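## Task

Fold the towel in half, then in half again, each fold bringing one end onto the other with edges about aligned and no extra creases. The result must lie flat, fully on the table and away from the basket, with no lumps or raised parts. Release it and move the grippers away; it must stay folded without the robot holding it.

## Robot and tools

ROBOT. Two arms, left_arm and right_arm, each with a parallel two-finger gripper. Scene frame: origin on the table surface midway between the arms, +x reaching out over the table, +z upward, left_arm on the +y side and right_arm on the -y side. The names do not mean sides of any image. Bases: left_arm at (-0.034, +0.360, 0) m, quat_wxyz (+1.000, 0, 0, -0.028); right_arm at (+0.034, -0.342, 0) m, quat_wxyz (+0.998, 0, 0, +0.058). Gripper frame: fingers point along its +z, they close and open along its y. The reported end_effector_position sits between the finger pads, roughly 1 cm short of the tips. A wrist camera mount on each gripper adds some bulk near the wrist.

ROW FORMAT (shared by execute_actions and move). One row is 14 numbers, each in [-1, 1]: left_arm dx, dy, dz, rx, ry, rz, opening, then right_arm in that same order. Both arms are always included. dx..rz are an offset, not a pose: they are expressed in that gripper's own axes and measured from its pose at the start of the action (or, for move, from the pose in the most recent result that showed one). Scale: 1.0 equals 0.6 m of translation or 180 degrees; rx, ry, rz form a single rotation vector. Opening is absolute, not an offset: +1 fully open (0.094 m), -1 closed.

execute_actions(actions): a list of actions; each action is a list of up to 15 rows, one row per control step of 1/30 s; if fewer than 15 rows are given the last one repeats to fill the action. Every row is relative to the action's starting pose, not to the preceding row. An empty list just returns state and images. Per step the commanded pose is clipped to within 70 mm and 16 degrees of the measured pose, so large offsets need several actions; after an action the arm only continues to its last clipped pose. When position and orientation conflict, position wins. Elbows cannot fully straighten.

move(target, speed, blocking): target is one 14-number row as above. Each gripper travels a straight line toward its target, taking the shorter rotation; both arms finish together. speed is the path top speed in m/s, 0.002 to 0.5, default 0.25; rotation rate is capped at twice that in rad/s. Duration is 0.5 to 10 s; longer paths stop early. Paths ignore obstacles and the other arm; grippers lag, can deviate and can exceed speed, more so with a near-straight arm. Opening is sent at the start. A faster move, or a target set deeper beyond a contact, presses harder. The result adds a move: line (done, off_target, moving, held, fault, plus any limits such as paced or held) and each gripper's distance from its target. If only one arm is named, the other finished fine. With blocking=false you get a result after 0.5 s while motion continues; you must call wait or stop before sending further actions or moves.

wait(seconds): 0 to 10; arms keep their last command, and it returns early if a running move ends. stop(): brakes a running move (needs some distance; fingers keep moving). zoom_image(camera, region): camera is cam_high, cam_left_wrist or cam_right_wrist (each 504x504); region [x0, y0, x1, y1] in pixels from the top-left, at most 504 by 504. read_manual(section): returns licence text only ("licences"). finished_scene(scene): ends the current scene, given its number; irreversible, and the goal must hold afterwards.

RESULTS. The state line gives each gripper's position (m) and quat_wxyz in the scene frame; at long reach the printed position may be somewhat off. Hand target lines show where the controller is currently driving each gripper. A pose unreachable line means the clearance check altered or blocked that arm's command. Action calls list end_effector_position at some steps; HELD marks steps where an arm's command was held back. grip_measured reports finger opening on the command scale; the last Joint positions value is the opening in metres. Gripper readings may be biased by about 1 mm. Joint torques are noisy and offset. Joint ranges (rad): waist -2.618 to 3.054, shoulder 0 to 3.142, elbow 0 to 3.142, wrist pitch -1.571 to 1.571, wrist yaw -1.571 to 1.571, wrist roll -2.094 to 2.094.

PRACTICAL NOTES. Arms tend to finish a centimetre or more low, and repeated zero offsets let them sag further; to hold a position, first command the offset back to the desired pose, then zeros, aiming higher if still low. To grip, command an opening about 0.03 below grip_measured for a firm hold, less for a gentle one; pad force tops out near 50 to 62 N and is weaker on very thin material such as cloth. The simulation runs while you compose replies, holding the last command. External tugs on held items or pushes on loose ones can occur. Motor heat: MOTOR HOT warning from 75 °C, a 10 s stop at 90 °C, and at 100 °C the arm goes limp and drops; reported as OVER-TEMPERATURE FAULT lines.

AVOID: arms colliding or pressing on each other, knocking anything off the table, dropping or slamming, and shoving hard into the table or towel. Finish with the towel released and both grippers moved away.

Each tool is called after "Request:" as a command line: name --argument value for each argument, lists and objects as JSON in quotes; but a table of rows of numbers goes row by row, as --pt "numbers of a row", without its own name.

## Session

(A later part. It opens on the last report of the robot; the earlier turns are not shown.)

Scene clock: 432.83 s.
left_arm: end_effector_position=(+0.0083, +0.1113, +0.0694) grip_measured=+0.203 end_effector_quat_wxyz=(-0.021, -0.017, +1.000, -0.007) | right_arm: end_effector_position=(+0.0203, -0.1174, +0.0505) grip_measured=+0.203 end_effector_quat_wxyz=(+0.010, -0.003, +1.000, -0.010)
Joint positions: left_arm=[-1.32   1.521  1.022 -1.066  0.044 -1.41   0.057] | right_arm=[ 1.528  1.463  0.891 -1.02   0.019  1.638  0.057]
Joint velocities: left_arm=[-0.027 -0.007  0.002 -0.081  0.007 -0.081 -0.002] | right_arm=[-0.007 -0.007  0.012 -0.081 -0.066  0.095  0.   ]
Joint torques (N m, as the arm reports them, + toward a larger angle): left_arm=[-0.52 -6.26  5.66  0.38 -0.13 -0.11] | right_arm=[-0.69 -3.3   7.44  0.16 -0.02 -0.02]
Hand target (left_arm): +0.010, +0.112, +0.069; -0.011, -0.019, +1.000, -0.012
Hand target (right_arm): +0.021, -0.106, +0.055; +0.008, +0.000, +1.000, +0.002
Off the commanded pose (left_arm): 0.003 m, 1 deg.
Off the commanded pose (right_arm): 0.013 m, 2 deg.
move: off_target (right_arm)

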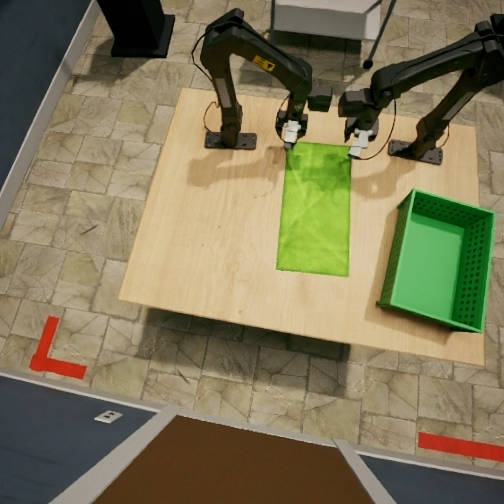

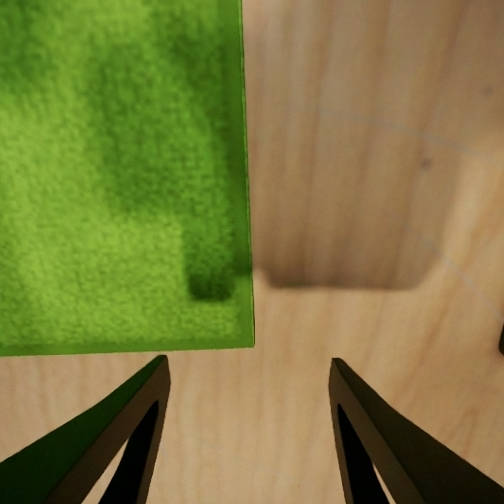

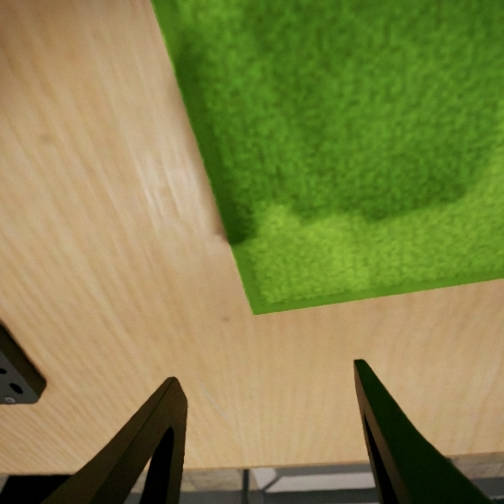

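Request:
execute_actions --actions '[[[-0.027,-0.02,0.115,0,0,0,0.2, -0.008,0.035,0.095,0,0,0,0.2]],[[0,0,0,0,0,0,-1, 0,0,0.0,0,0,0,-1]],[[0,0,0,0,0,0,-1, 0,0,0.0,0,0,0,-1]],[[0,0,-0.08,0,0,0,-1, 0,0,-0.08,0,0,0,-1]]]'

Scene clock: 439.97 s.
left_arm: end_effector_position=(+0.0107, +0.1186, +0.0627) grip_measured=-0.990 end_effector_quat_wxyz=(-0.033, -0.020, +0.999, +0.024) | right_arm: end_effector_position=(+0.0221, -0.1126, +0.0625) grip_measured=-0.978 end_effector_quat_wxyz=(+0.010, -0.003, +1.000, -0.025)
Joint positions: left_arm=[-1.297  1.565  1.035 -1.1    0.055 -1.392  0.   ] | right_arm=[ 1.517  1.496  0.969 -1.095  0.017  1.628  0.001]
Joint velocities: left_arm=[-0.022 -0.002 -0.027 -0.081 -0.022 -0.007 -0.   ] | right_arm=[ 0.007 -0.017  0.002 -0.11   0.037 -0.007 -0.001]
Joint torques (N m, as the arm reports them, + toward a larger angle): left_arm=[ 0.99 -6.18  8.64 -0.02  0.03  0.06] | right_arm=[ 0.26 -5.49  6.98 -0.02  0.02  0.06]
Hand target (left_arm): +0.014, +0.120, +0.069; -0.032, -0.022, +0.999, +0.025
Hand target (right_arm): +0.021, -0.111, +0.072; +0.010, -0.003, +1.000, -0.019
Off the commanded pose (left_arm): 0.008 m, 0 deg.
Off the commanded pose (right_arm): 0.010 m, 1 deg.
Step readings (end_effector_position; steps 1 to 15: 1st action; 16 to 30: 2nd action; 31 to 45: 3rd action; 46 to 60: 4th action):
0: left_arm (+0.0084, +0.1112, +0.0694) | right_arm (+0.0202, -0.1173, +0.0505)
1: left_arm (+0.0090, +0.1101, +0.0647) | right_arm (+0.0204, -0.1155, +0.0472)
2: left_arm (+0.0108, +0.1080, +0.0556) | right_arm (+0.0209, -0.1118, +0.0402)
4: left_arm (+0.0128, +0.1139, +0.0303) | right_arm (+0.0222, -0.1116, +0.0243) HELD right_arm
5: left_arm (+0.0123, +0.1185, +0.0214) | right_arm (+0.0223, -0.1138, +0.0222) HELD left_arm right_arm
8: left_arm (+0.0108, +0.1235, +0.0187) | right_arm (+0.0222, -0.1134, +0.0239) HELD left_arm right_arm
15: left_arm (+0.0111, +0.1220, +0.0220) | right_arm (+0.0222, -0.1134, +0.0240) HELD left_arm right_arm
16: left_arm (+0.0111, +0.1219, +0.0220) | right_arm (+0.0222, -0.1134, +0.0240)
17: left_arm (+0.0110, +0.1219, +0.0220) | right_arm (+0.0222, -0.1134, +0.0240)
19: left_arm (+0.0109, +0.1219, +0.0220) | right_arm (+0.0222, -0.1134, +0.0240)
23: left_arm (+0.0108, +0.1219, +0.0220) | right_arm (+0.0222, -0.1134, +0.0240)
30: left_arm (+0.0107, +0.1219, +0.0220) | right_arm (+0.0222, -0.1134, +0.0240)
31: left_arm (+0.0107, +0.1219, +0.0220) | right_arm (+0.0222, -0.1134, +0.0240)
32: left_arm (+0.0106, +0.1218, +0.0220) | right_arm (+0.0222, -0.1134, +0.0240)
34: left_arm (+0.0105, +0.1218, +0.0220) | right_arm (+0.0222, -0.1134, +0.0240)
38: left_arm (+0.0103, +0.1218, +0.0221) | right_arm (+0.0222, -0.1134, +0.0240)
45: left_arm (+0.0103, +0.1218, +0.0221) | right_arm (+0.0222, -0.1134, +0.0240)
46: left_arm (+0.0100, +0.1225, +0.0252) | right_arm (+0.0222, -0.1142, +0.0271)
47: left_arm (+0.0097, +0.1231, +0.0313) | right_arm (+0.0222, -0.1149, +0.0330)
49: left_arm (+0.0113, +0.1160, +0.0466) | right_arm (+0.0218, -0.1081, +0.0476)
51: left_arm (+0.0127, +0.1094, +0.0581) | right_arm (+0.0214, -0.1024, +0.0584) HELD left_arm right_arm
53: left_arm (+0.0128, +0.1087, +0.0622) | right_arm (+0.0214, -0.1025, +0.0621) HELD left_arm right_arm
60: end_effector_position above
HELD left_arm: steps 5 to 15 and 51 to 55.
HELD right_arm: steps 4 to 15 and 51 to 55.
pose unreachable (left arm): on one or more control steps of this call, first in action 0 (counted from 0), this arm could not follow its commanded pose, so it was not sent that pose on those steps. It may still have moved: this result reports where it is.
cause: the commanded pose would bring a part of the arm too close to another arm (this arm's wrist (the part past joint 4) and the other arm's wrist (the part past joint 4)).
pose unreachable (right arm): on one or more control steps of this call, first in action 0 (counted from 0), this arm could not follow its commanded pose, so it was not sent that pose on those steps. It may still have moved: this result reports where it is.
cause: the commanded pose would bring a part of the arm too close to another arm (this arm's wrist (the part past joint 4) and the other arm's wrist (the part past joint 4)).

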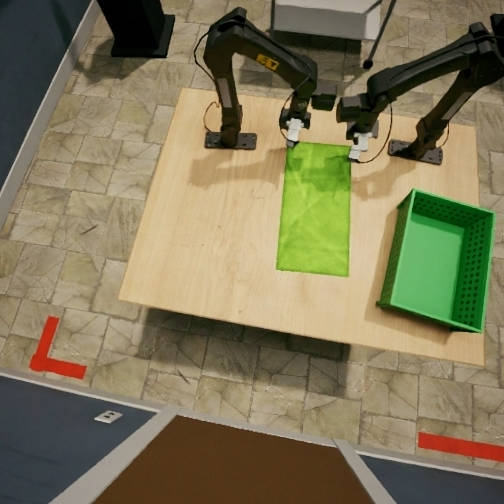

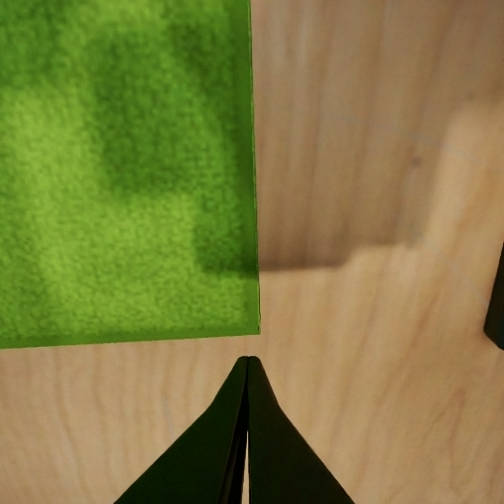

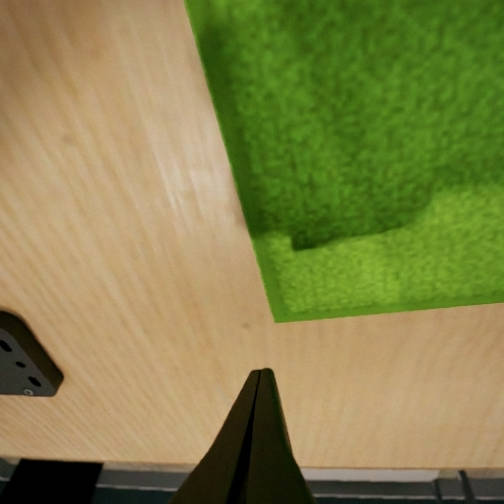

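Request:
execute_actions --actions '[[[0,0.1,0,0,0,0,0.2, -0.005,0.035,0,0,0,0,0.2]],[[0,0,0,0,0,0,0.2, 0,0.01,0.105,0,0,0,0.2]],[[0,0,0,0,0,0,0.2, 0,0,0.0,0,0,0,-1]],[[0,0,0,0,0,0,0.2, 0,0,0.0,0,0,0,-1]],[[0,0,0,0,0,0,0.2, 0,0,-0.03,-0.08,0,0,-1]],[[0,0,0,0,0,0,0.2, 0,0,0,-0.08,0,0,-1]]]'

Scene clock: 452.30 s.
left_arm: end_effector_position=(+0.0043, +0.1759, +0.0628) grip_measured=+0.197 end_effector_quat_wxyz=(-0.041, -0.020, +0.999, +0.027) | right_arm: end_effector_position=(+0.0210, -0.0953, +0.0367) grip_measured=-0.978 end_effector_quat_wxyz=(-0.003, -0.006, +0.978, +0.208)
Joint positions: left_arm=[-1.254  1.35   0.845 -1.137  0.067 -1.349  0.056] | right_arm=[ 1.517  1.15   0.519 -0.521  0.018  1.618  0.001]
Joint velocities: left_arm=[-0.042 -0.017 -0.007  0.037  0.037  0.007 -0.   ] | right_arm=[-0.022 -0.007 -0.007  0.081 -0.022  0.022  0.001]
Joint torques (N m, as the arm reports them, + toward a larger angle): left_arm=[ 0.01 -3.44  6.74  0.1   0.03 -0.01] | right_arm=[ 0.65 -3.73  3.97  0.86  0.14  0.04]
Hand target (left_arm): +0.005, +0.176, +0.063; -0.040, -0.020, +0.999, +0.027
Hand target (right_arm): +0.021, -0.097, +0.036; +0.002, -0.008, +0.976, +0.217
Off the commanded pose (left_arm): 0.000 m, 0 deg.
Off the commanded pose (right_arm): 0.002 m, 1 deg.
Step readings (end_effector_position; steps 1 to 15: 1st action; 16 to 30: 2nd action; 31 to 45: 3rd action; 46 to 60: 4th action; 61 to 75: 5th action; 76 to 90: 6th action):
0: left_arm (+0.0101, +0.1212, +0.0629) | right_arm (+0.0222, -0.1154, +0.0627)
1: left_arm (+0.0102, +0.1229, +0.0612) | right_arm (+0.0222, -0.1154, +0.0627) HELD right_arm
2: left_arm (+0.0095, +0.1317, +0.0585) | right_arm (+0.0222, -0.1154, +0.0627) HELD right_arm
4: left_arm (+0.0066, +0.1599, +0.0574) | right_arm (+0.0222, -0.1148, +0.0625)
8: left_arm (+0.0057, +0.1764, +0.0623) | right_arm (+0.0214, -0.1025, +0.0600)
15: left_arm (+0.0060, +0.1763, +0.0627) | right_arm (+0.0213, -0.1008, +0.0585)
16: left_arm (+0.0059, +0.1763, +0.0627) | right_arm (+0.0213, -0.0998, +0.0538)
17: left_arm (+0.0058, +0.1763, +0.0627) | right_arm (+0.0212, -0.0989, +0.0453)
19: left_arm (+0.0058, +0.1763, +0.0627) | right_arm (+0.0218, -0.1087, +0.0238)
23: left_arm (+0.0056, +0.1762, +0.0627) | right_arm (+0.0216, -0.1047, +0.0142)
30: left_arm (+0.0056, +0.1762, +0.0627) | right_arm (+0.0216, -0.1047, +0.0142)
31: left_arm (+0.0056, +0.1762, +0.0627) | right_arm (+0.0216, -0.1044, +0.0146)
32: left_arm (+0.0055, +0.1762, +0.0627) | right_arm (+0.0215, -0.1026, +0.0145)
34: left_arm (+0.0054, +0.1762, +0.0627) | right_arm (+0.0215, -0.1021, +0.0145)
38: left_arm (+0.0053, +0.1762, +0.0627) | right_arm (+0.0215, -0.1021, +0.0145)
45: left_arm (+0.0052, +0.1761, +0.0627) | right_arm (+0.0215, -0.1021, +0.0145)
46: left_arm (+0.0052, +0.1761, +0.0627) | right_arm (+0.0215, -0.1021, +0.0145)
47: left_arm (+0.0051, +0.1761, +0.0627) | right_arm (+0.0215, -0.1021, +0.0145)
49: left_arm (+0.0050, +0.1761, +0.0627) | right_arm (+0.0215, -0.1021, +0.0145)
53: left_arm (+0.0050, +0.1761, +0.0627) | right_arm (+0.0215, -0.1021, +0.0145)
60: left_arm (+0.0049, +0.1760, +0.0627) | right_arm (+0.0215, -0.1021, +0.0145)
61: left_arm (+0.0049, +0.1760, +0.0628) | right_arm (+0.0214, -0.1003, +0.0149)
62: left_arm (+0.0048, +0.1760, +0.0628) | right_arm (+0.0214, -0.1015, +0.0170)
64: left_arm (+0.0047, +0.1760, +0.0628) | right_arm (+0.0219, -0.1088, +0.0267)
68: left_arm (+0.0046, +0.1760, +0.0628) | right_arm (+0.0215, -0.1032, +0.0361)
75: left_arm (+0.0046, +0.1760, +0.0628) | right_arm (+0.0211, -0.0969, +0.0357)
76: left_arm (+0.0045, +0.1759, +0.0628) | right_arm (+0.0210, -0.0943, +0.0351)
77: left_arm (+0.0045, +0.1759, +0.0628) | right_arm (+0.0210, -0.0949, +0.0349)
79: left_arm (+0.0044, +0.1759, +0.0628) | right_arm (+0.0217, -0.1060, +0.0331)
83: left_arm (+0.0043, +0.1759, +0.0628) | right_arm (+0.0218, -0.1081, +0.0315)
90: end_effector_position above
HELD right_arm: steps 1 to 2.
pose unreachable (right arm): on one or more control steps of this call, first in action 0 (counted from 0), this arm could not follow its commanded pose, so it was not sent that pose on those steps. It may still have moved: this result reports where it is.
cause: the commanded pose would bring a part of the arm too close to another arm (this arm's wrist (the part past joint 4) and the other arm's wrist (the part past joint 4)).

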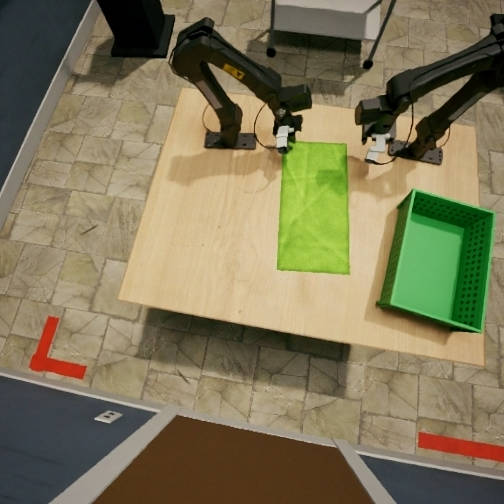

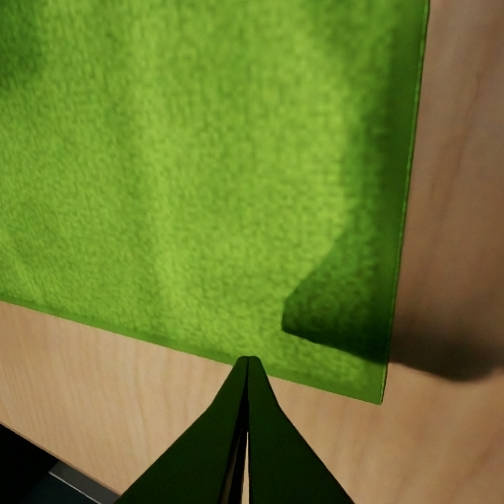

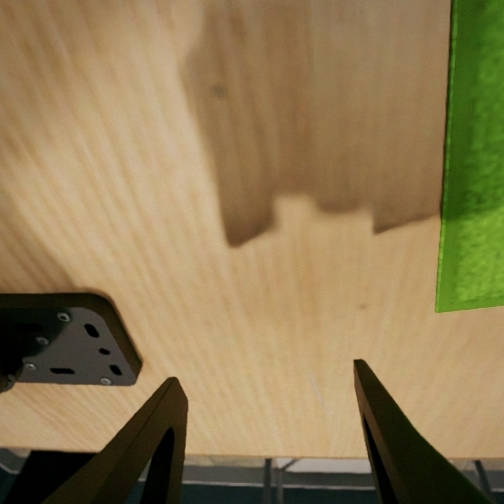

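Request:
move --target '[0,0,0,0,0,0.5,0.2, 0.008,-0.055,-0.06,0,0,-0.5,0.2]' --speed 0.4

Request:
move --target '[-0.1,0,0,0,-0.13,0,0.2, 0,0,0,0,0,0,0.2]' --speed 0.2

Scene clock: 470.63 s.
left_arm: end_effector_position=(+0.0045, +0.1759, +0.0628) grip_measured=+0.197 end_effector_quat_wxyz=(-0.047, +0.687, +0.725, -0.009) | right_arm: end_effector_position=(+0.0161, -0.1289, +0.0636) grip_measured=+0.197 end_effector_quat_wxyz=(+0.147, -0.689, +0.692, +0.159)
Joint positions: left_arm=[-1.254  1.35   0.845 -1.137  0.065  0.209  0.056] | right_arm=[ 1.559  0.916  0.519 -0.738  0.028  0.102  0.056]
Joint velocities: left_arm=[-0.002 -0.007  0.002 -0.037 -0.095  0.037  0.   ] | right_arm=[ 0.017  0.002 -0.022 -0.051 -0.007  0.007  0.   ]
Joint torques (N m, as the arm reports them, + toward a larger angle): left_arm=[ 0.01 -3.44  6.78  0.11  0.09  0.09] | right_arm=[ 0.62 -2.64  3.63  0.78  0.11  0.  ]
Hand target (left_arm): +0.004, +0.176, +0.063; -0.048, +0.692, +0.721, -0.010
Hand target (right_arm): +0.017, -0.139, +0.056; -0.145, +0.695, -0.688, -0.150
Off the commanded pose (left_arm): 0.000 m, 1 deg.
Off the commanded pose (right_arm): 0.014 m, 1 deg.
move: off_target (right_arm)

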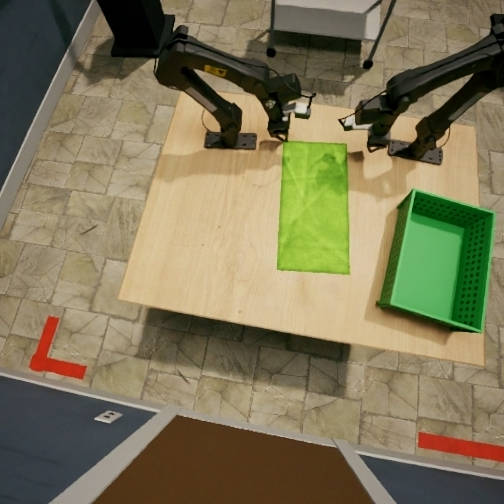

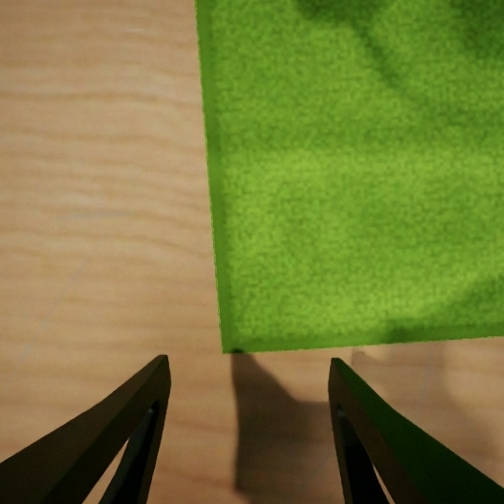

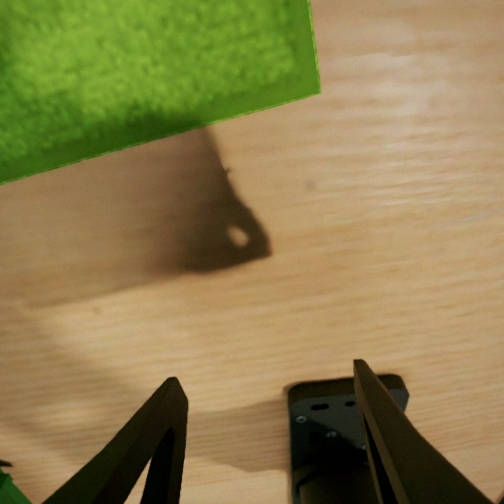

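Scene clock: 472.30 s.
left_arm: end_effector_position=(+0.0079, +0.1187, +0.0561) grip_measured=+0.197 end_effector_quat_wxyz=(+0.091, +0.674, +0.721, -0.134) | right_arm: end_effector_position=(+0.0161, -0.1289, +0.0637) grip_measured=+0.197 end_effector_quat_wxyz=(+0.147, -0.689, +0.692, +0.160)
Joint positions: left_arm=[-1.254  1.224  0.683 -0.73   0.13   0.174  0.056] | right_arm=[ 1.559  0.916  0.519 -0.738  0.028  0.102  0.056]
Joint velocities: left_arm=[-0.022 -0.002  0.002  0.081 -0.022 -0.037  0.001] | right_arm=[-0.017 -0.007 -0.007 -0.007  0.066  0.007  0.   ]
Joint torques (N m, as the arm reports them, + toward a larger angle): left_arm=[ 0.45 -4.63  6.27  0.96  0.24 -0.1 ] | right_arm=[ 0.15 -0.97  6.03  0.91  0.02  0.04]
Hand target (left_arm): +0.007, +0.116, +0.059; +0.100, +0.669, +0.722, -0.149
Hand target (right_arm): +0.016, -0.129, +0.064; -0.147, +0.689, -0.692, -0.160
Off the commanded pose (left_arm): 0.004 m, 2 deg.
Off the commanded pose (right_arm): 0.000 m, 0 deg.
move: done

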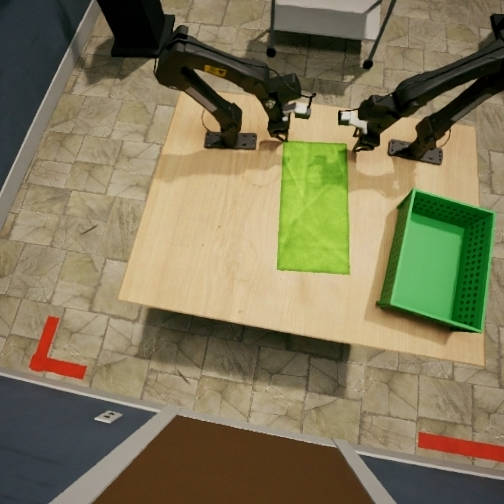

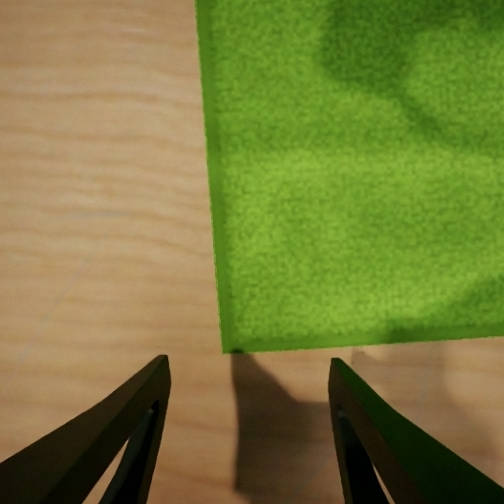

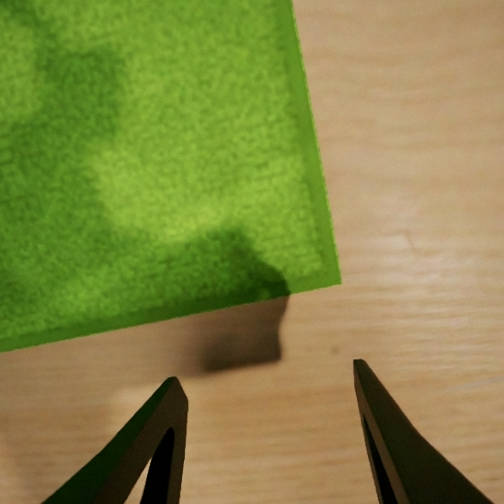

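Request:
execute_actions --actions '[[[-0.045,-0.027,0,-0.03,0,0,0.2, 0,0,0,0.015,0,0,0.2]],[[0,0,0.105,0,0,0,0.2, 0,0,0.115,0,0,0,0.2]],[[0,0,0,0,0,0,-1, 0,0,0.0,0,0,0,-1]],[[0,0,0,0,0,0,-1, 0,0,0.0,0,0,0,-1]],[[-0.03,0,-0.07,0,0,0,-1, -0.03,0,-0.07,0,0,0,-1]]]'

Scene clock: 482.47 s.
left_arm: end_effector_position=(-0.0037, +0.0793, +0.0499) grip_measured=-0.980 end_effector_quat_wxyz=(+0.116, +0.675, +0.723, -0.094) | right_arm: end_effector_position=(+0.0158, -0.0983, +0.0508) grip_measured=-0.963 end_effector_quat_wxyz=(+0.171, -0.683, +0.693, +0.157)
Joint positions: left_arm=[-1.421  1.395  0.785 -0.661 -0.014  0.026  0.001] | right_arm=[ 1.585  1.068  0.516 -0.556  0.081  0.127  0.002]
Joint velocities: left_arm=[ 0.007 -0.022  0.002 -0.037  0.022 -0.037 -0.   ] | right_arm=[-0.012  0.002  0.012 -0.125 -0.051  0.051 -0.   ]
Joint torques (N m, as the arm reports them, + toward a larger angle): left_arm=[-0.17 -5.42  8.98  0.7   0.02 -0.02] | right_arm=[ 0.48 -3.49  7.53  0.85  0.1   0.09]
Hand target (left_arm): -0.004, +0.078, +0.057; +0.119, +0.674, +0.722, -0.097
Hand target (right_arm): +0.014, -0.096, +0.061; -0.177, +0.681, -0.691, -0.165
Off the commanded pose (left_arm): 0.007 m, 0 deg.
Off the commanded pose (right_arm): 0.011 m, 1 deg.
Step readings (end_effector_position; steps 1 to 15: 1st action; 16 to 30: 2nd action; 31 to 45: 3rd action; 46 to 60: 4th action; 61 to 75: 5th action):
0: left_arm (+0.0079, +0.1182, +0.0562) | right_arm (+0.0161, -0.1289, +0.0637)
1: left_arm (+0.0076, +0.1177, +0.0564) | right_arm (+0.0163, -0.1289, +0.0637)
2: left_arm (+0.0019, +0.1141, +0.0573) | right_arm (+0.0152, -0.1290, +0.0638)
4: left_arm (-0.0120, +0.1050, +0.0604) | right_arm (+0.0130, -0.1291, +0.0639)
8: left_arm (-0.0123, +0.0994, +0.0621) | right_arm (+0.0143, -0.1289, +0.0640)
15: left_arm (-0.0072, +0.1001, +0.0611) | right_arm (+0.0160, -0.1287, +0.0642)
16: left_arm (-0.0070, +0.0984, +0.0571) | right_arm (+0.0160, -0.1262, +0.0606)
17: left_arm (-0.0067, +0.0948, +0.0491) | right_arm (+0.0162, -0.1221, +0.0532)
19: left_arm (-0.0071, +0.0988, +0.0246) | right_arm (+0.0181, -0.1261, +0.0294)
23: left_arm (-0.0063, +0.0918, +0.0112) | right_arm (+0.0179, -0.1177, +0.0144)
30: left_arm (-0.0051, +0.0830, +0.0115) | right_arm (+0.0150, -0.0969, +0.0147)
31: left_arm (-0.0048, +0.0828, +0.0115) | right_arm (+0.0149, -0.0956, +0.0151)
32: left_arm (-0.0045, +0.0825, +0.0116) | right_arm (+0.0150, -0.0953, +0.0153)
34: left_arm (-0.0045, +0.0825, +0.0116) | right_arm (+0.0153, -0.0948, +0.0156)
38: left_arm (-0.0042, +0.0825, +0.0116) | right_arm (+0.0152, -0.0939, +0.0160)
45: left_arm (-0.0042, +0.0825, +0.0116) | right_arm (+0.0152, -0.0939, +0.0160)
46: left_arm (-0.0041, +0.0826, +0.0116) | right_arm (+0.0152, -0.0937, +0.0161)
47: left_arm (-0.0041, +0.0826, +0.0116) | right_arm (+0.0152, -0.0935, +0.0162)
49: left_arm (-0.0041, +0.0826, +0.0116) | right_arm (+0.0152, -0.0935, +0.0162)
53: left_arm (-0.0041, +0.0826, +0.0116) | right_arm (+0.0152, -0.0935, +0.0162)
60: left_arm (-0.0041, +0.0826, +0.0116) | right_arm (+0.0152, -0.0935, +0.0162)
61: left_arm (-0.0041, +0.0830, +0.0147) | right_arm (+0.0153, -0.0945, +0.0187)
62: left_arm (-0.0042, +0.0841, +0.0201) | right_arm (+0.0155, -0.0958, +0.0237)
64: left_arm (-0.0036, +0.0777, +0.0358) | right_arm (+0.0149, -0.0913, +0.0392)
68: left_arm (-0.0028, +0.0691, +0.0530) | right_arm (+0.0143, -0.0865, +0.0565)
75: end_effector_position above

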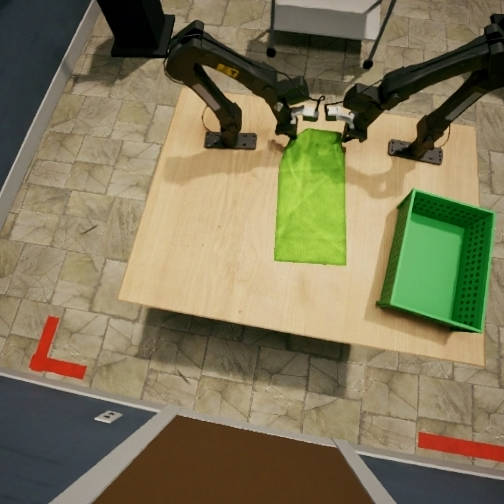

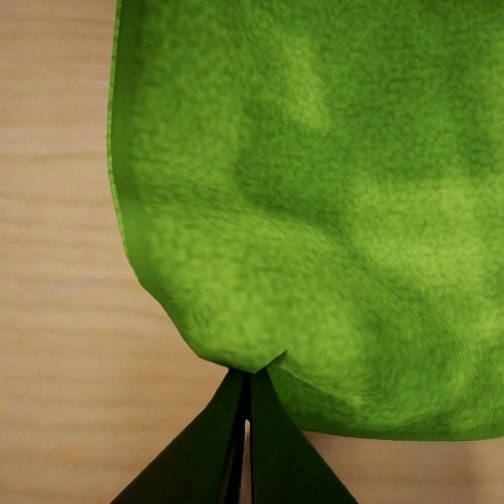

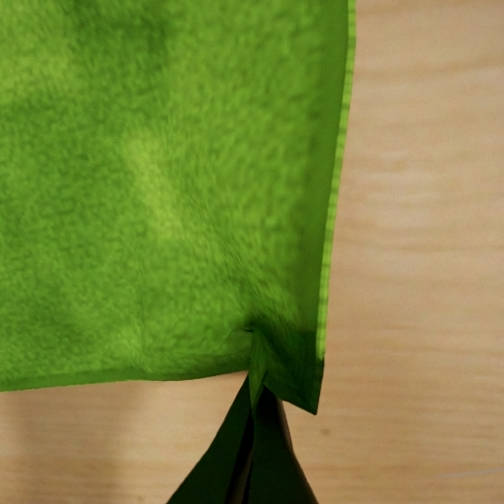

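Request:
move --target '[-0.083,0.382,-0.298,0,0,0,-1, -0.128,-0.378,-0.283,0,0,0,-1]' --speed 0.15

Scene clock: 493.40 s.
left_arm: end_effector_position=(+0.2212, +0.1014, +0.2341) grip_measured=-0.980 end_effector_quat_wxyz=(+0.112, +0.673, +0.726, -0.083) | right_arm: end_effector_position=(+0.2371, -0.1094, +0.2379) grip_measured=-0.963 end_effector_quat_wxyz=(+0.176, -0.685, +0.692, +0.142)
Joint positions: left_arm=[-0.654  1.781  1.936 -1.505  0.174  0.766  0.001] | right_arm=[ 0.55   1.446  1.545 -1.338 -0.319 -0.84   0.002]
Joint velocities: left_arm=[ 0.012  0.017  0.002 -0.022 -0.037  0.051  0.001] | right_arm=[-0.002 -0.002  0.002 -0.007 -0.007 -0.037  0.   ]
Joint torques (N m, as the arm reports them, + toward a larger angle): left_arm=[ 0.36 -7.01  9.51  0.45  0.26  0.08] | right_arm=[-0.55 -3.34  7.82  0.57 -0.31  0.01]
Hand target (left_arm): +0.220, +0.100, +0.238; +0.111, +0.675, +0.723, -0.093
Hand target (right_arm): +0.239, -0.108, +0.242; -0.175, +0.684, -0.692, -0.149
Off the commanded pose (left_arm): 0.006 m, 1 deg.
Off the commanded pose (right_arm): 0.004 m, 2 deg.
move: done

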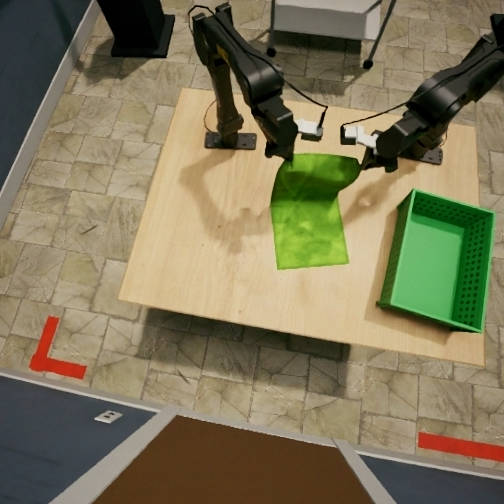

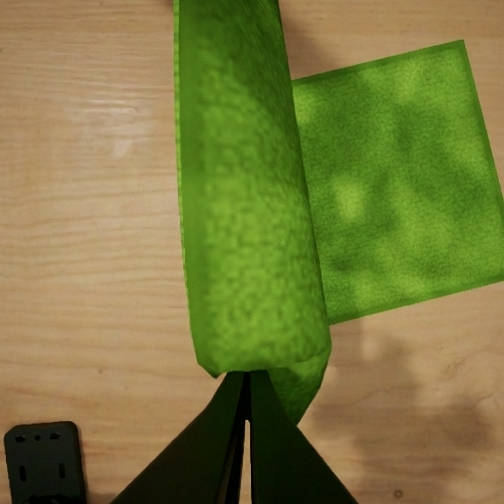

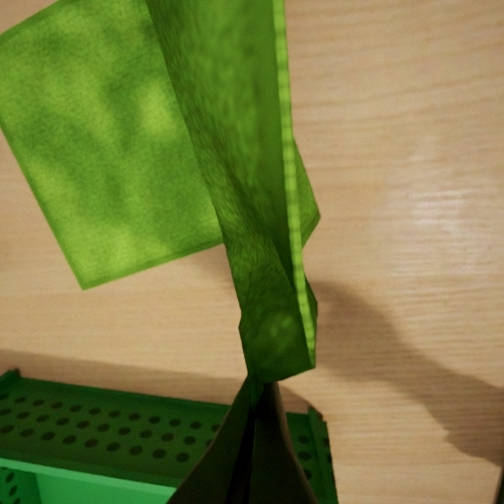

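Request:
move --target '[0.078,0.295,0.217,0,0,0,-1, 0.078,-0.335,0.223,0,0,0,-1]' --speed 0.12

Scene clock: 502.33 s.
left_arm: end_effector_position=(+0.3972, +0.1204, +0.0958) grip_measured=-0.980 end_effector_quat_wxyz=(+0.104, +0.674, +0.728, -0.078) | right_arm: end_effector_position=(+0.4366, -0.0965, +0.1009) grip_measured=-0.963 end_effector_quat_wxyz=(+0.166, -0.688, +0.693, +0.137)
Joint positions: left_arm=[-0.377  2.343  2.221 -1.297  0.212  1.044  0.001] | right_arm=[ 0.289  2.142  1.864 -1.072 -0.377 -1.116  0.002]
Joint velocities: left_arm=[ 0.002 -0.012 -0.002 -0.066 -0.022  0.037  0.002] | right_arm=[-0.022 -0.002  0.012 -0.022 -0.066 -0.066 -0.001]
Joint torques (N m, as the arm reports them, + toward a larger angle): left_arm=[  0.62 -12.5    9.79   0.38   0.31   0.05] | right_arm=[-0.89 -9.42  7.84  0.47 -0.32  0.02]
Hand target (left_arm): +0.400, +0.121, +0.101; +0.110, +0.674, +0.726, -0.084
Hand target (right_arm): +0.444, -0.097, +0.105; -0.175, +0.686, -0.693, -0.140
Off the commanded pose (left_arm): 0.008 m, 1 deg.
Off the commanded pose (right_arm): 0.009 m, 1 deg.
move: done

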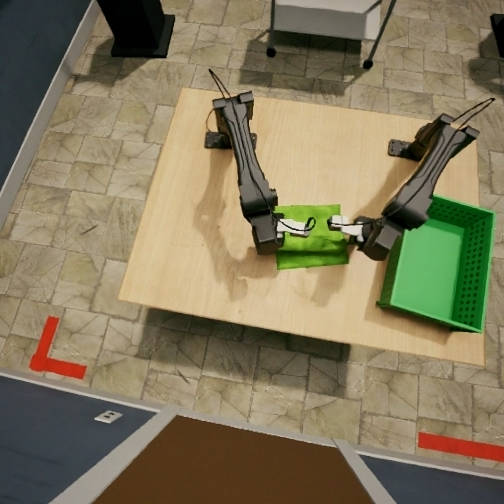

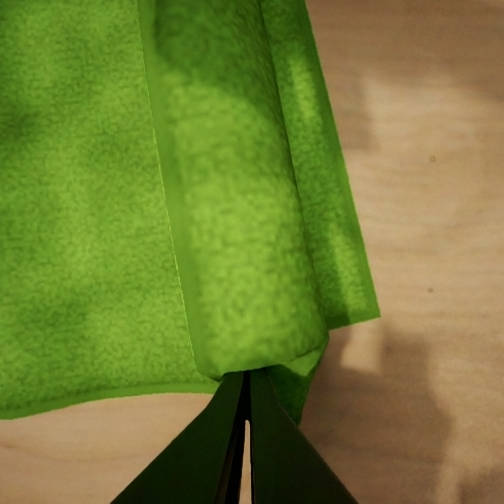

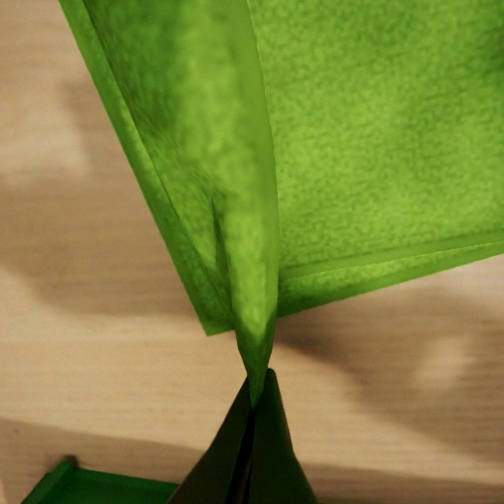

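Request:
move --target '[0.032,0.095,0.097,0,0,0,-1, 0.048,-0.105,0.1,0,0,0,-1]' --speed 0.08

Scene clock: 511.23 s.
left_arm: end_effector_position=(+0.4571, +0.1225, +0.0363) grip_measured=-0.980 end_effector_quat_wxyz=(+0.110, +0.674, +0.727, -0.071) | right_arm: end_effector_position=(+0.4955, -0.0952, +0.0352) grip_measured=-0.963 end_effector_quat_wxyz=(+0.162, -0.691, +0.691, +0.134)
Joint positions: left_arm=[-0.328  2.684  2.614 -1.342  0.211  1.096  0.001] | right_arm=[ 0.246  2.441  2.112 -1.047 -0.377 -1.171  0.002]
Joint velocities: left_arm=[-0.002  0.012  0.007 -0.007 -0.125  0.007 -0.   ] | right_arm=[-0.007 -0.007 -0.007 -0.022 -0.051 -0.022 -0.001]
Joint torques (N m, as the arm reports them, + toward a larger angle): left_arm=[  0.8  -13.82   9.74   0.27   0.24   0.08] | right_arm=[ -0.91 -11.01   7.76   0.42  -0.29  -0.01]
Hand target (left_arm): +0.456, +0.127, +0.036; +0.105, +0.673, +0.728, -0.078
Hand target (right_arm): +0.502, -0.098, +0.037; -0.167, +0.688, -0.693, -0.136
Off the commanded pose (left_arm): 0.007 m, 1 deg.
Off the commanded pose (right_arm): 0.008 m, 1 deg.
move: done

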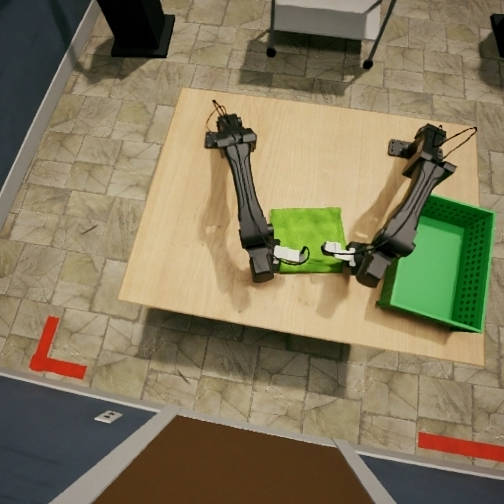

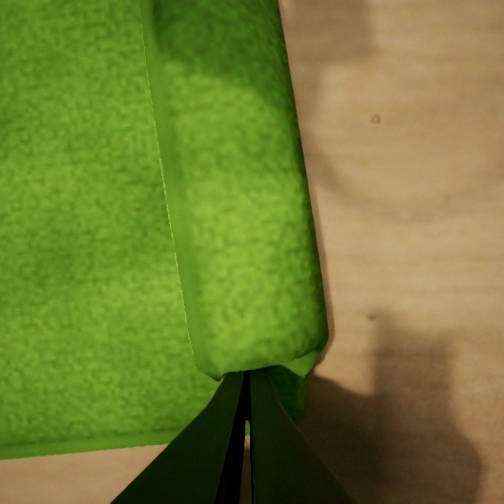

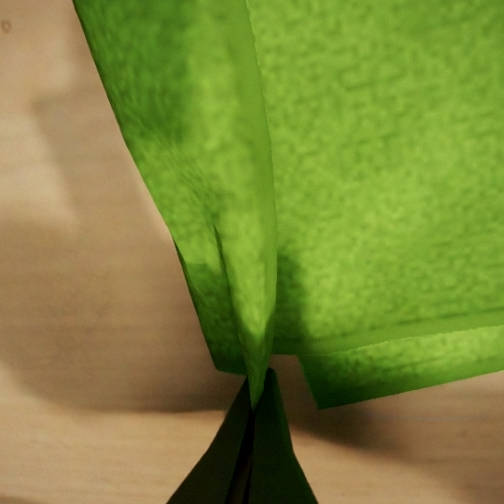

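Request:
move --target '[0.01,-0.085,0,0,0,0,-1, 0,0.105,0,0,0,0,-1]' --speed 0.06

Request:
execute_actions --actions '[[[0,0,0,0,0,0,0.5, 0,0,0,0,0,0,0.5]],[[0,0,-0.11,0,0,0,0.5, 0,0,-0.11,0,0,0,0.5]],[[0.1,-0.05,-0.05,0,0,0,0.2, 0.1,0.05,-0.05,0,0,0,0.2]]]'

Request:
zoom_image --camera "cam_high" --region '[210, 150, 410, 350]'

Scene clock: 519.27 s.
left_arm: end_effector_position=(+0.4060, +0.1254, +0.0254) grip_measured=-0.980 end_effector_quat_wxyz=(+0.104, +0.677, +0.725, -0.075) | right_arm: end_effector_position=(+0.4368, -0.0939, +0.0301) grip_measured=-0.963 end_effector_quat_wxyz=(+0.162, -0.692, +0.689, +0.139)
Joint positions: left_arm=[-0.361  2.378  2.002 -1.045  0.21   1.069  0.001] | right_arm=[ 0.294  2.205  1.681 -0.836 -0.377 -1.124  0.002]
Joint velocities: left_arm=[ 0.012 -0.012 -0.017  0.11  -0.037 -0.022 -0.   ] | right_arm=[-0.002  0.022  0.007  0.022  0.051  0.007 -0.   ]
Joint torques (N m, as the arm reports them, + toward a larger angle): left_arm=[ -0.32 -14.95   5.9    0.52   0.13  -0.12] | right_arm=[  0.28 -12.06   3.86   0.5   -0.1    0.08]
Hand target (left_arm): +0.405, +0.125, +0.032; +0.110, +0.675, +0.727, -0.071
Hand target (right_arm): +0.432, -0.095, +0.033; -0.161, +0.691, -0.691, -0.134
Off the commanded pose (left_arm): 0.007 m, 1 deg.
Off the commanded pose (right_arm): 0.005 m, 1 deg.
move: done

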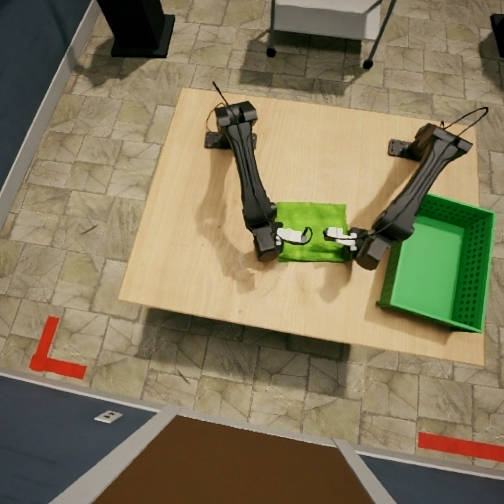

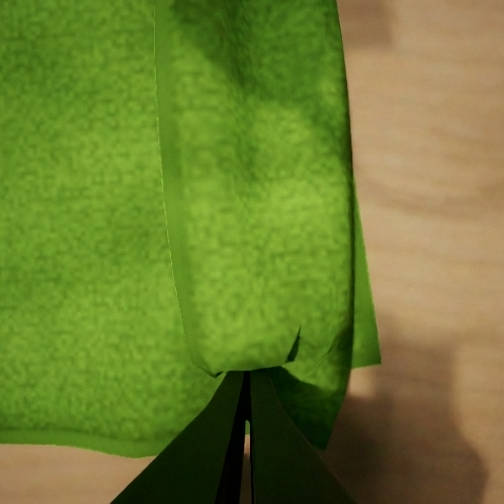

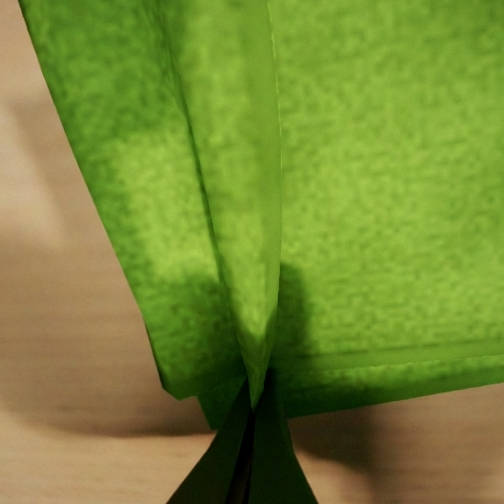

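Scene clock: 520.77 s.
left_arm: end_effector_position=(+0.3724, +0.2118, +0.0951) grip_measured=+0.203 end_effector_quat_wxyz=(+0.097, +0.668, +0.735, -0.060) | right_arm: end_effector_position=(+0.4128, -0.1943, +0.0822) grip_measured=+0.203 end_effector_quat_wxyz=(+0.156, -0.683, +0.702, +0.127)
Joint positions: left_arm=[-0.216  2.082  1.801 -1.167  0.194  1.19   0.057] | right_arm=[ 0.088  1.965  1.538 -1.011 -0.382 -1.314  0.057]
Joint velocities: left_arm=[-0.012  0.002 -0.027  0.022 -0.022  0.007 -0.   ] | right_arm=[ 0.007  0.002 -0.012  0.007 -0.037 -0.139  0.001]
Joint torques (N m, as the arm reports them, + toward a larger angle): left_arm=[ -0.67 -12.02   5.85   0.53   0.32   0.07] | right_arm=[  0.69 -10.15   3.97   0.46  -0.34  -0.02]
Hand target (left_arm): +0.371, +0.205, +0.097; +0.109, +0.676, +0.726, -0.065
Hand target (right_arm): +0.407, -0.189, +0.085; -0.162, +0.691, -0.692, -0.132
Off the commanded pose (left_arm): 0.009 m, 2 deg.
Off the commanded pose (right_arm): 0.009 m, 2 deg.
Step readings (end_effector_position; steps 1 to 15: 1st action; 16 to 30: 2nd action; 31 to 45: 3rd action):
0: left_arm (+0.4060, +0.1254, +0.0254) | right_arm (+0.4368, -0.0939, +0.0301)
1: left_arm (+0.4061, +0.1255, +0.0254) | right_arm (+0.4369, -0.0938, +0.0302)
2: left_arm (+0.4062, +0.1256, +0.0254) | right_arm (+0.4369, -0.0938, +0.0302)
4: left_arm (+0.4064, +0.1261, +0.0252) | right_arm (+0.4369, -0.0938, +0.0302)
8: left_arm (+0.4066, +0.1264, +0.0252) | right_arm (+0.4369, -0.0938, +0.0302)
15: left_arm (+0.4067, +0.1266, +0.0251) | right_arm (+0.4369, -0.0938, +0.0302)
16: left_arm (+0.4061, +0.1278, +0.0287) | right_arm (+0.4358, -0.0957, +0.0327)
17: left_arm (+0.4034, +0.1303, +0.0324) | right_arm (+0.4326, -0.0993, +0.0363)
19: left_arm (+0.4037, +0.1338, +0.0480) | right_arm (+0.4317, -0.1077, +0.0504)
23: left_arm (+0.4108, +0.1380, +0.0797) | right_arm (+0.4408, -0.1186, +0.0792)
30: left_arm (+0.4066, +0.1412, +0.0864) | right_arm (+0.4370, -0.1216, +0.0837)
31: left_arm (+0.4048, +0.1442, +0.0858) | right_arm (+0.4357, -0.1247, +0.0828)
32: left_arm (+0.3945, +0.1527, +0.0830) | right_arm (+0.4275, -0.1331, +0.0799)
34: left_arm (+0.3730, +0.1775, +0.0810) | right_arm (+0.4114, -0.1594, +0.0760)
38: left_arm (+0.3656, +0.2118, +0.0893) | right_arm (+0.4109, -0.1937, +0.0790)
45: end_effector_position above

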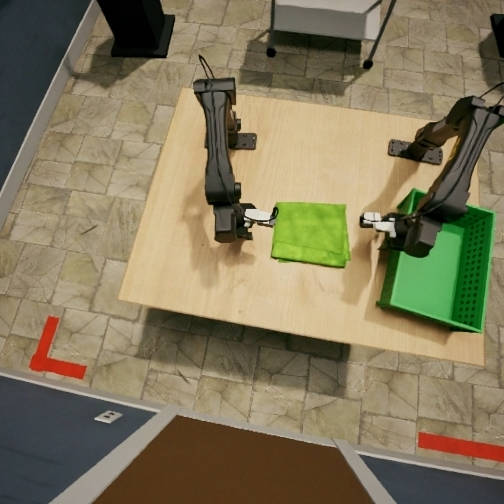

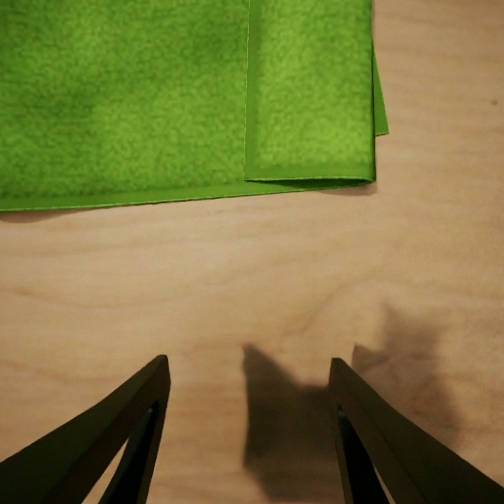

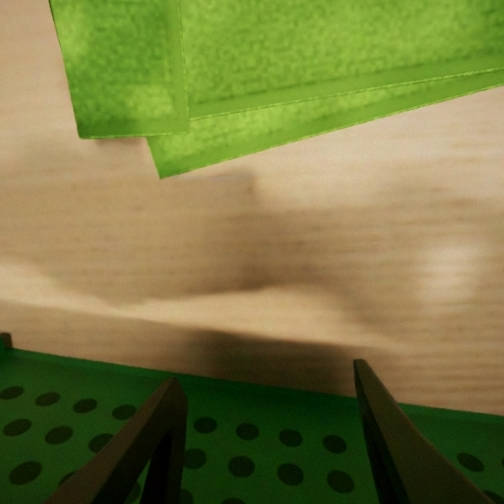

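Region (210, 150, 410, 350) of cam_high's 504x504 image, scaled by 2.520, with more detail than that image has.

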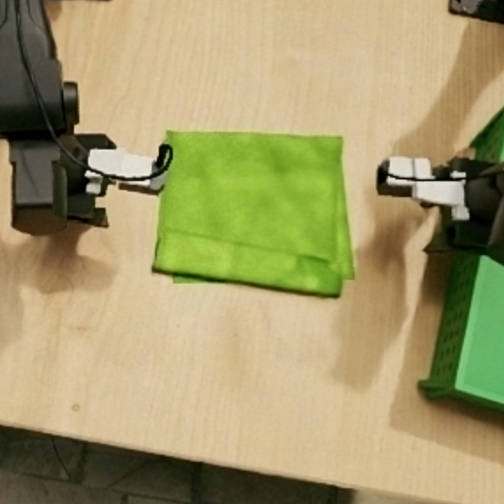

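Request:
move --target '[-0.165,0.057,0.14,0,0,0,-0.1, -0.115,-0.012,0.135,0,0,0,-0.1]' --speed 0.12

Scene clock: 539.80 s.
left_arm: end_effector_position=(+0.4224, +0.1023, +0.0364) grip_measured=-0.097 end_effector_quat_wxyz=(+0.100, +0.670, +0.733, -0.054) | right_arm: end_effector_position=(+0.4169, -0.1050, +0.0345) grip_measured=-0.097 end_effector_quat_wxyz=(+0.150, -0.682, +0.703, +0.131)
Joint positions: left_arm=[-0.406  2.494  2.258 -1.17   0.159  1.005  0.042] | right_arm=[ 0.299  2.121  1.574 -0.824 -0.35  -1.09   0.042]
Joint velocities: left_arm=[ 0.002 -0.012 -0.007 -0.051 -0.007 -0.037  0.   ] | right_arm=[ 0.007  0.002  0.012 -0.007 -0.007  0.022  0.   ]
Joint torques (N m, as the arm reports them, + toward a larger angle): left_arm=[ -0.41 -13.23   9.96   0.37   0.18  -0.1 ] | right_arm=[ 0.46 -8.61  7.5   0.57 -0.18  0.1 ]
Hand target (left_arm): +0.421, +0.100, +0.040; +0.099, +0.668, +0.735, -0.059
Hand target (right_arm): +0.424, -0.099, +0.035; -0.157, +0.683, -0.702, -0.128
Off the commanded pose (left_arm): 0.002 m, 1 deg.
Off the commanded pose (right_arm): 0.010 m, 1 deg.
move: done

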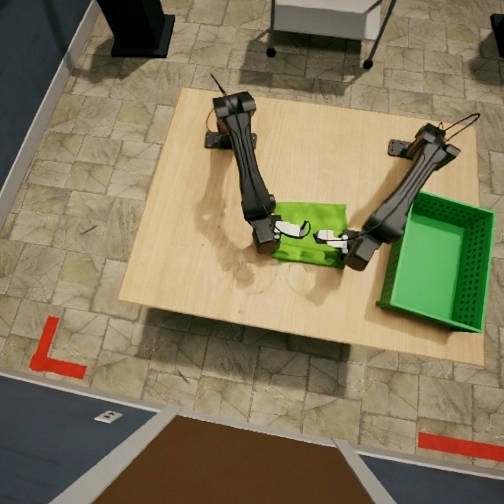

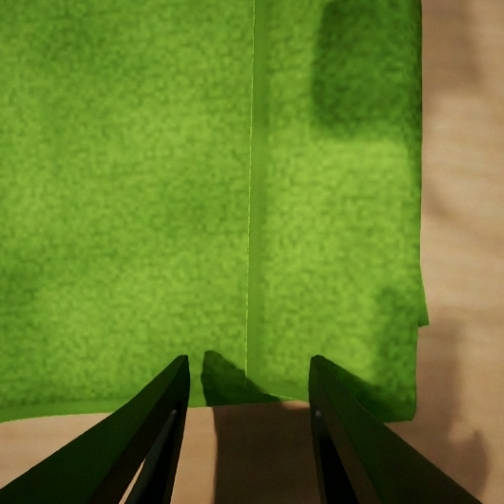

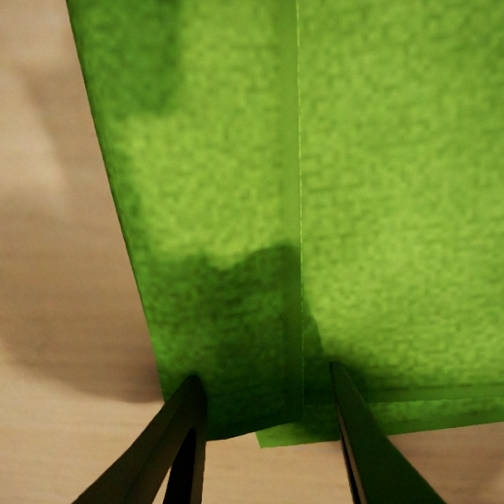

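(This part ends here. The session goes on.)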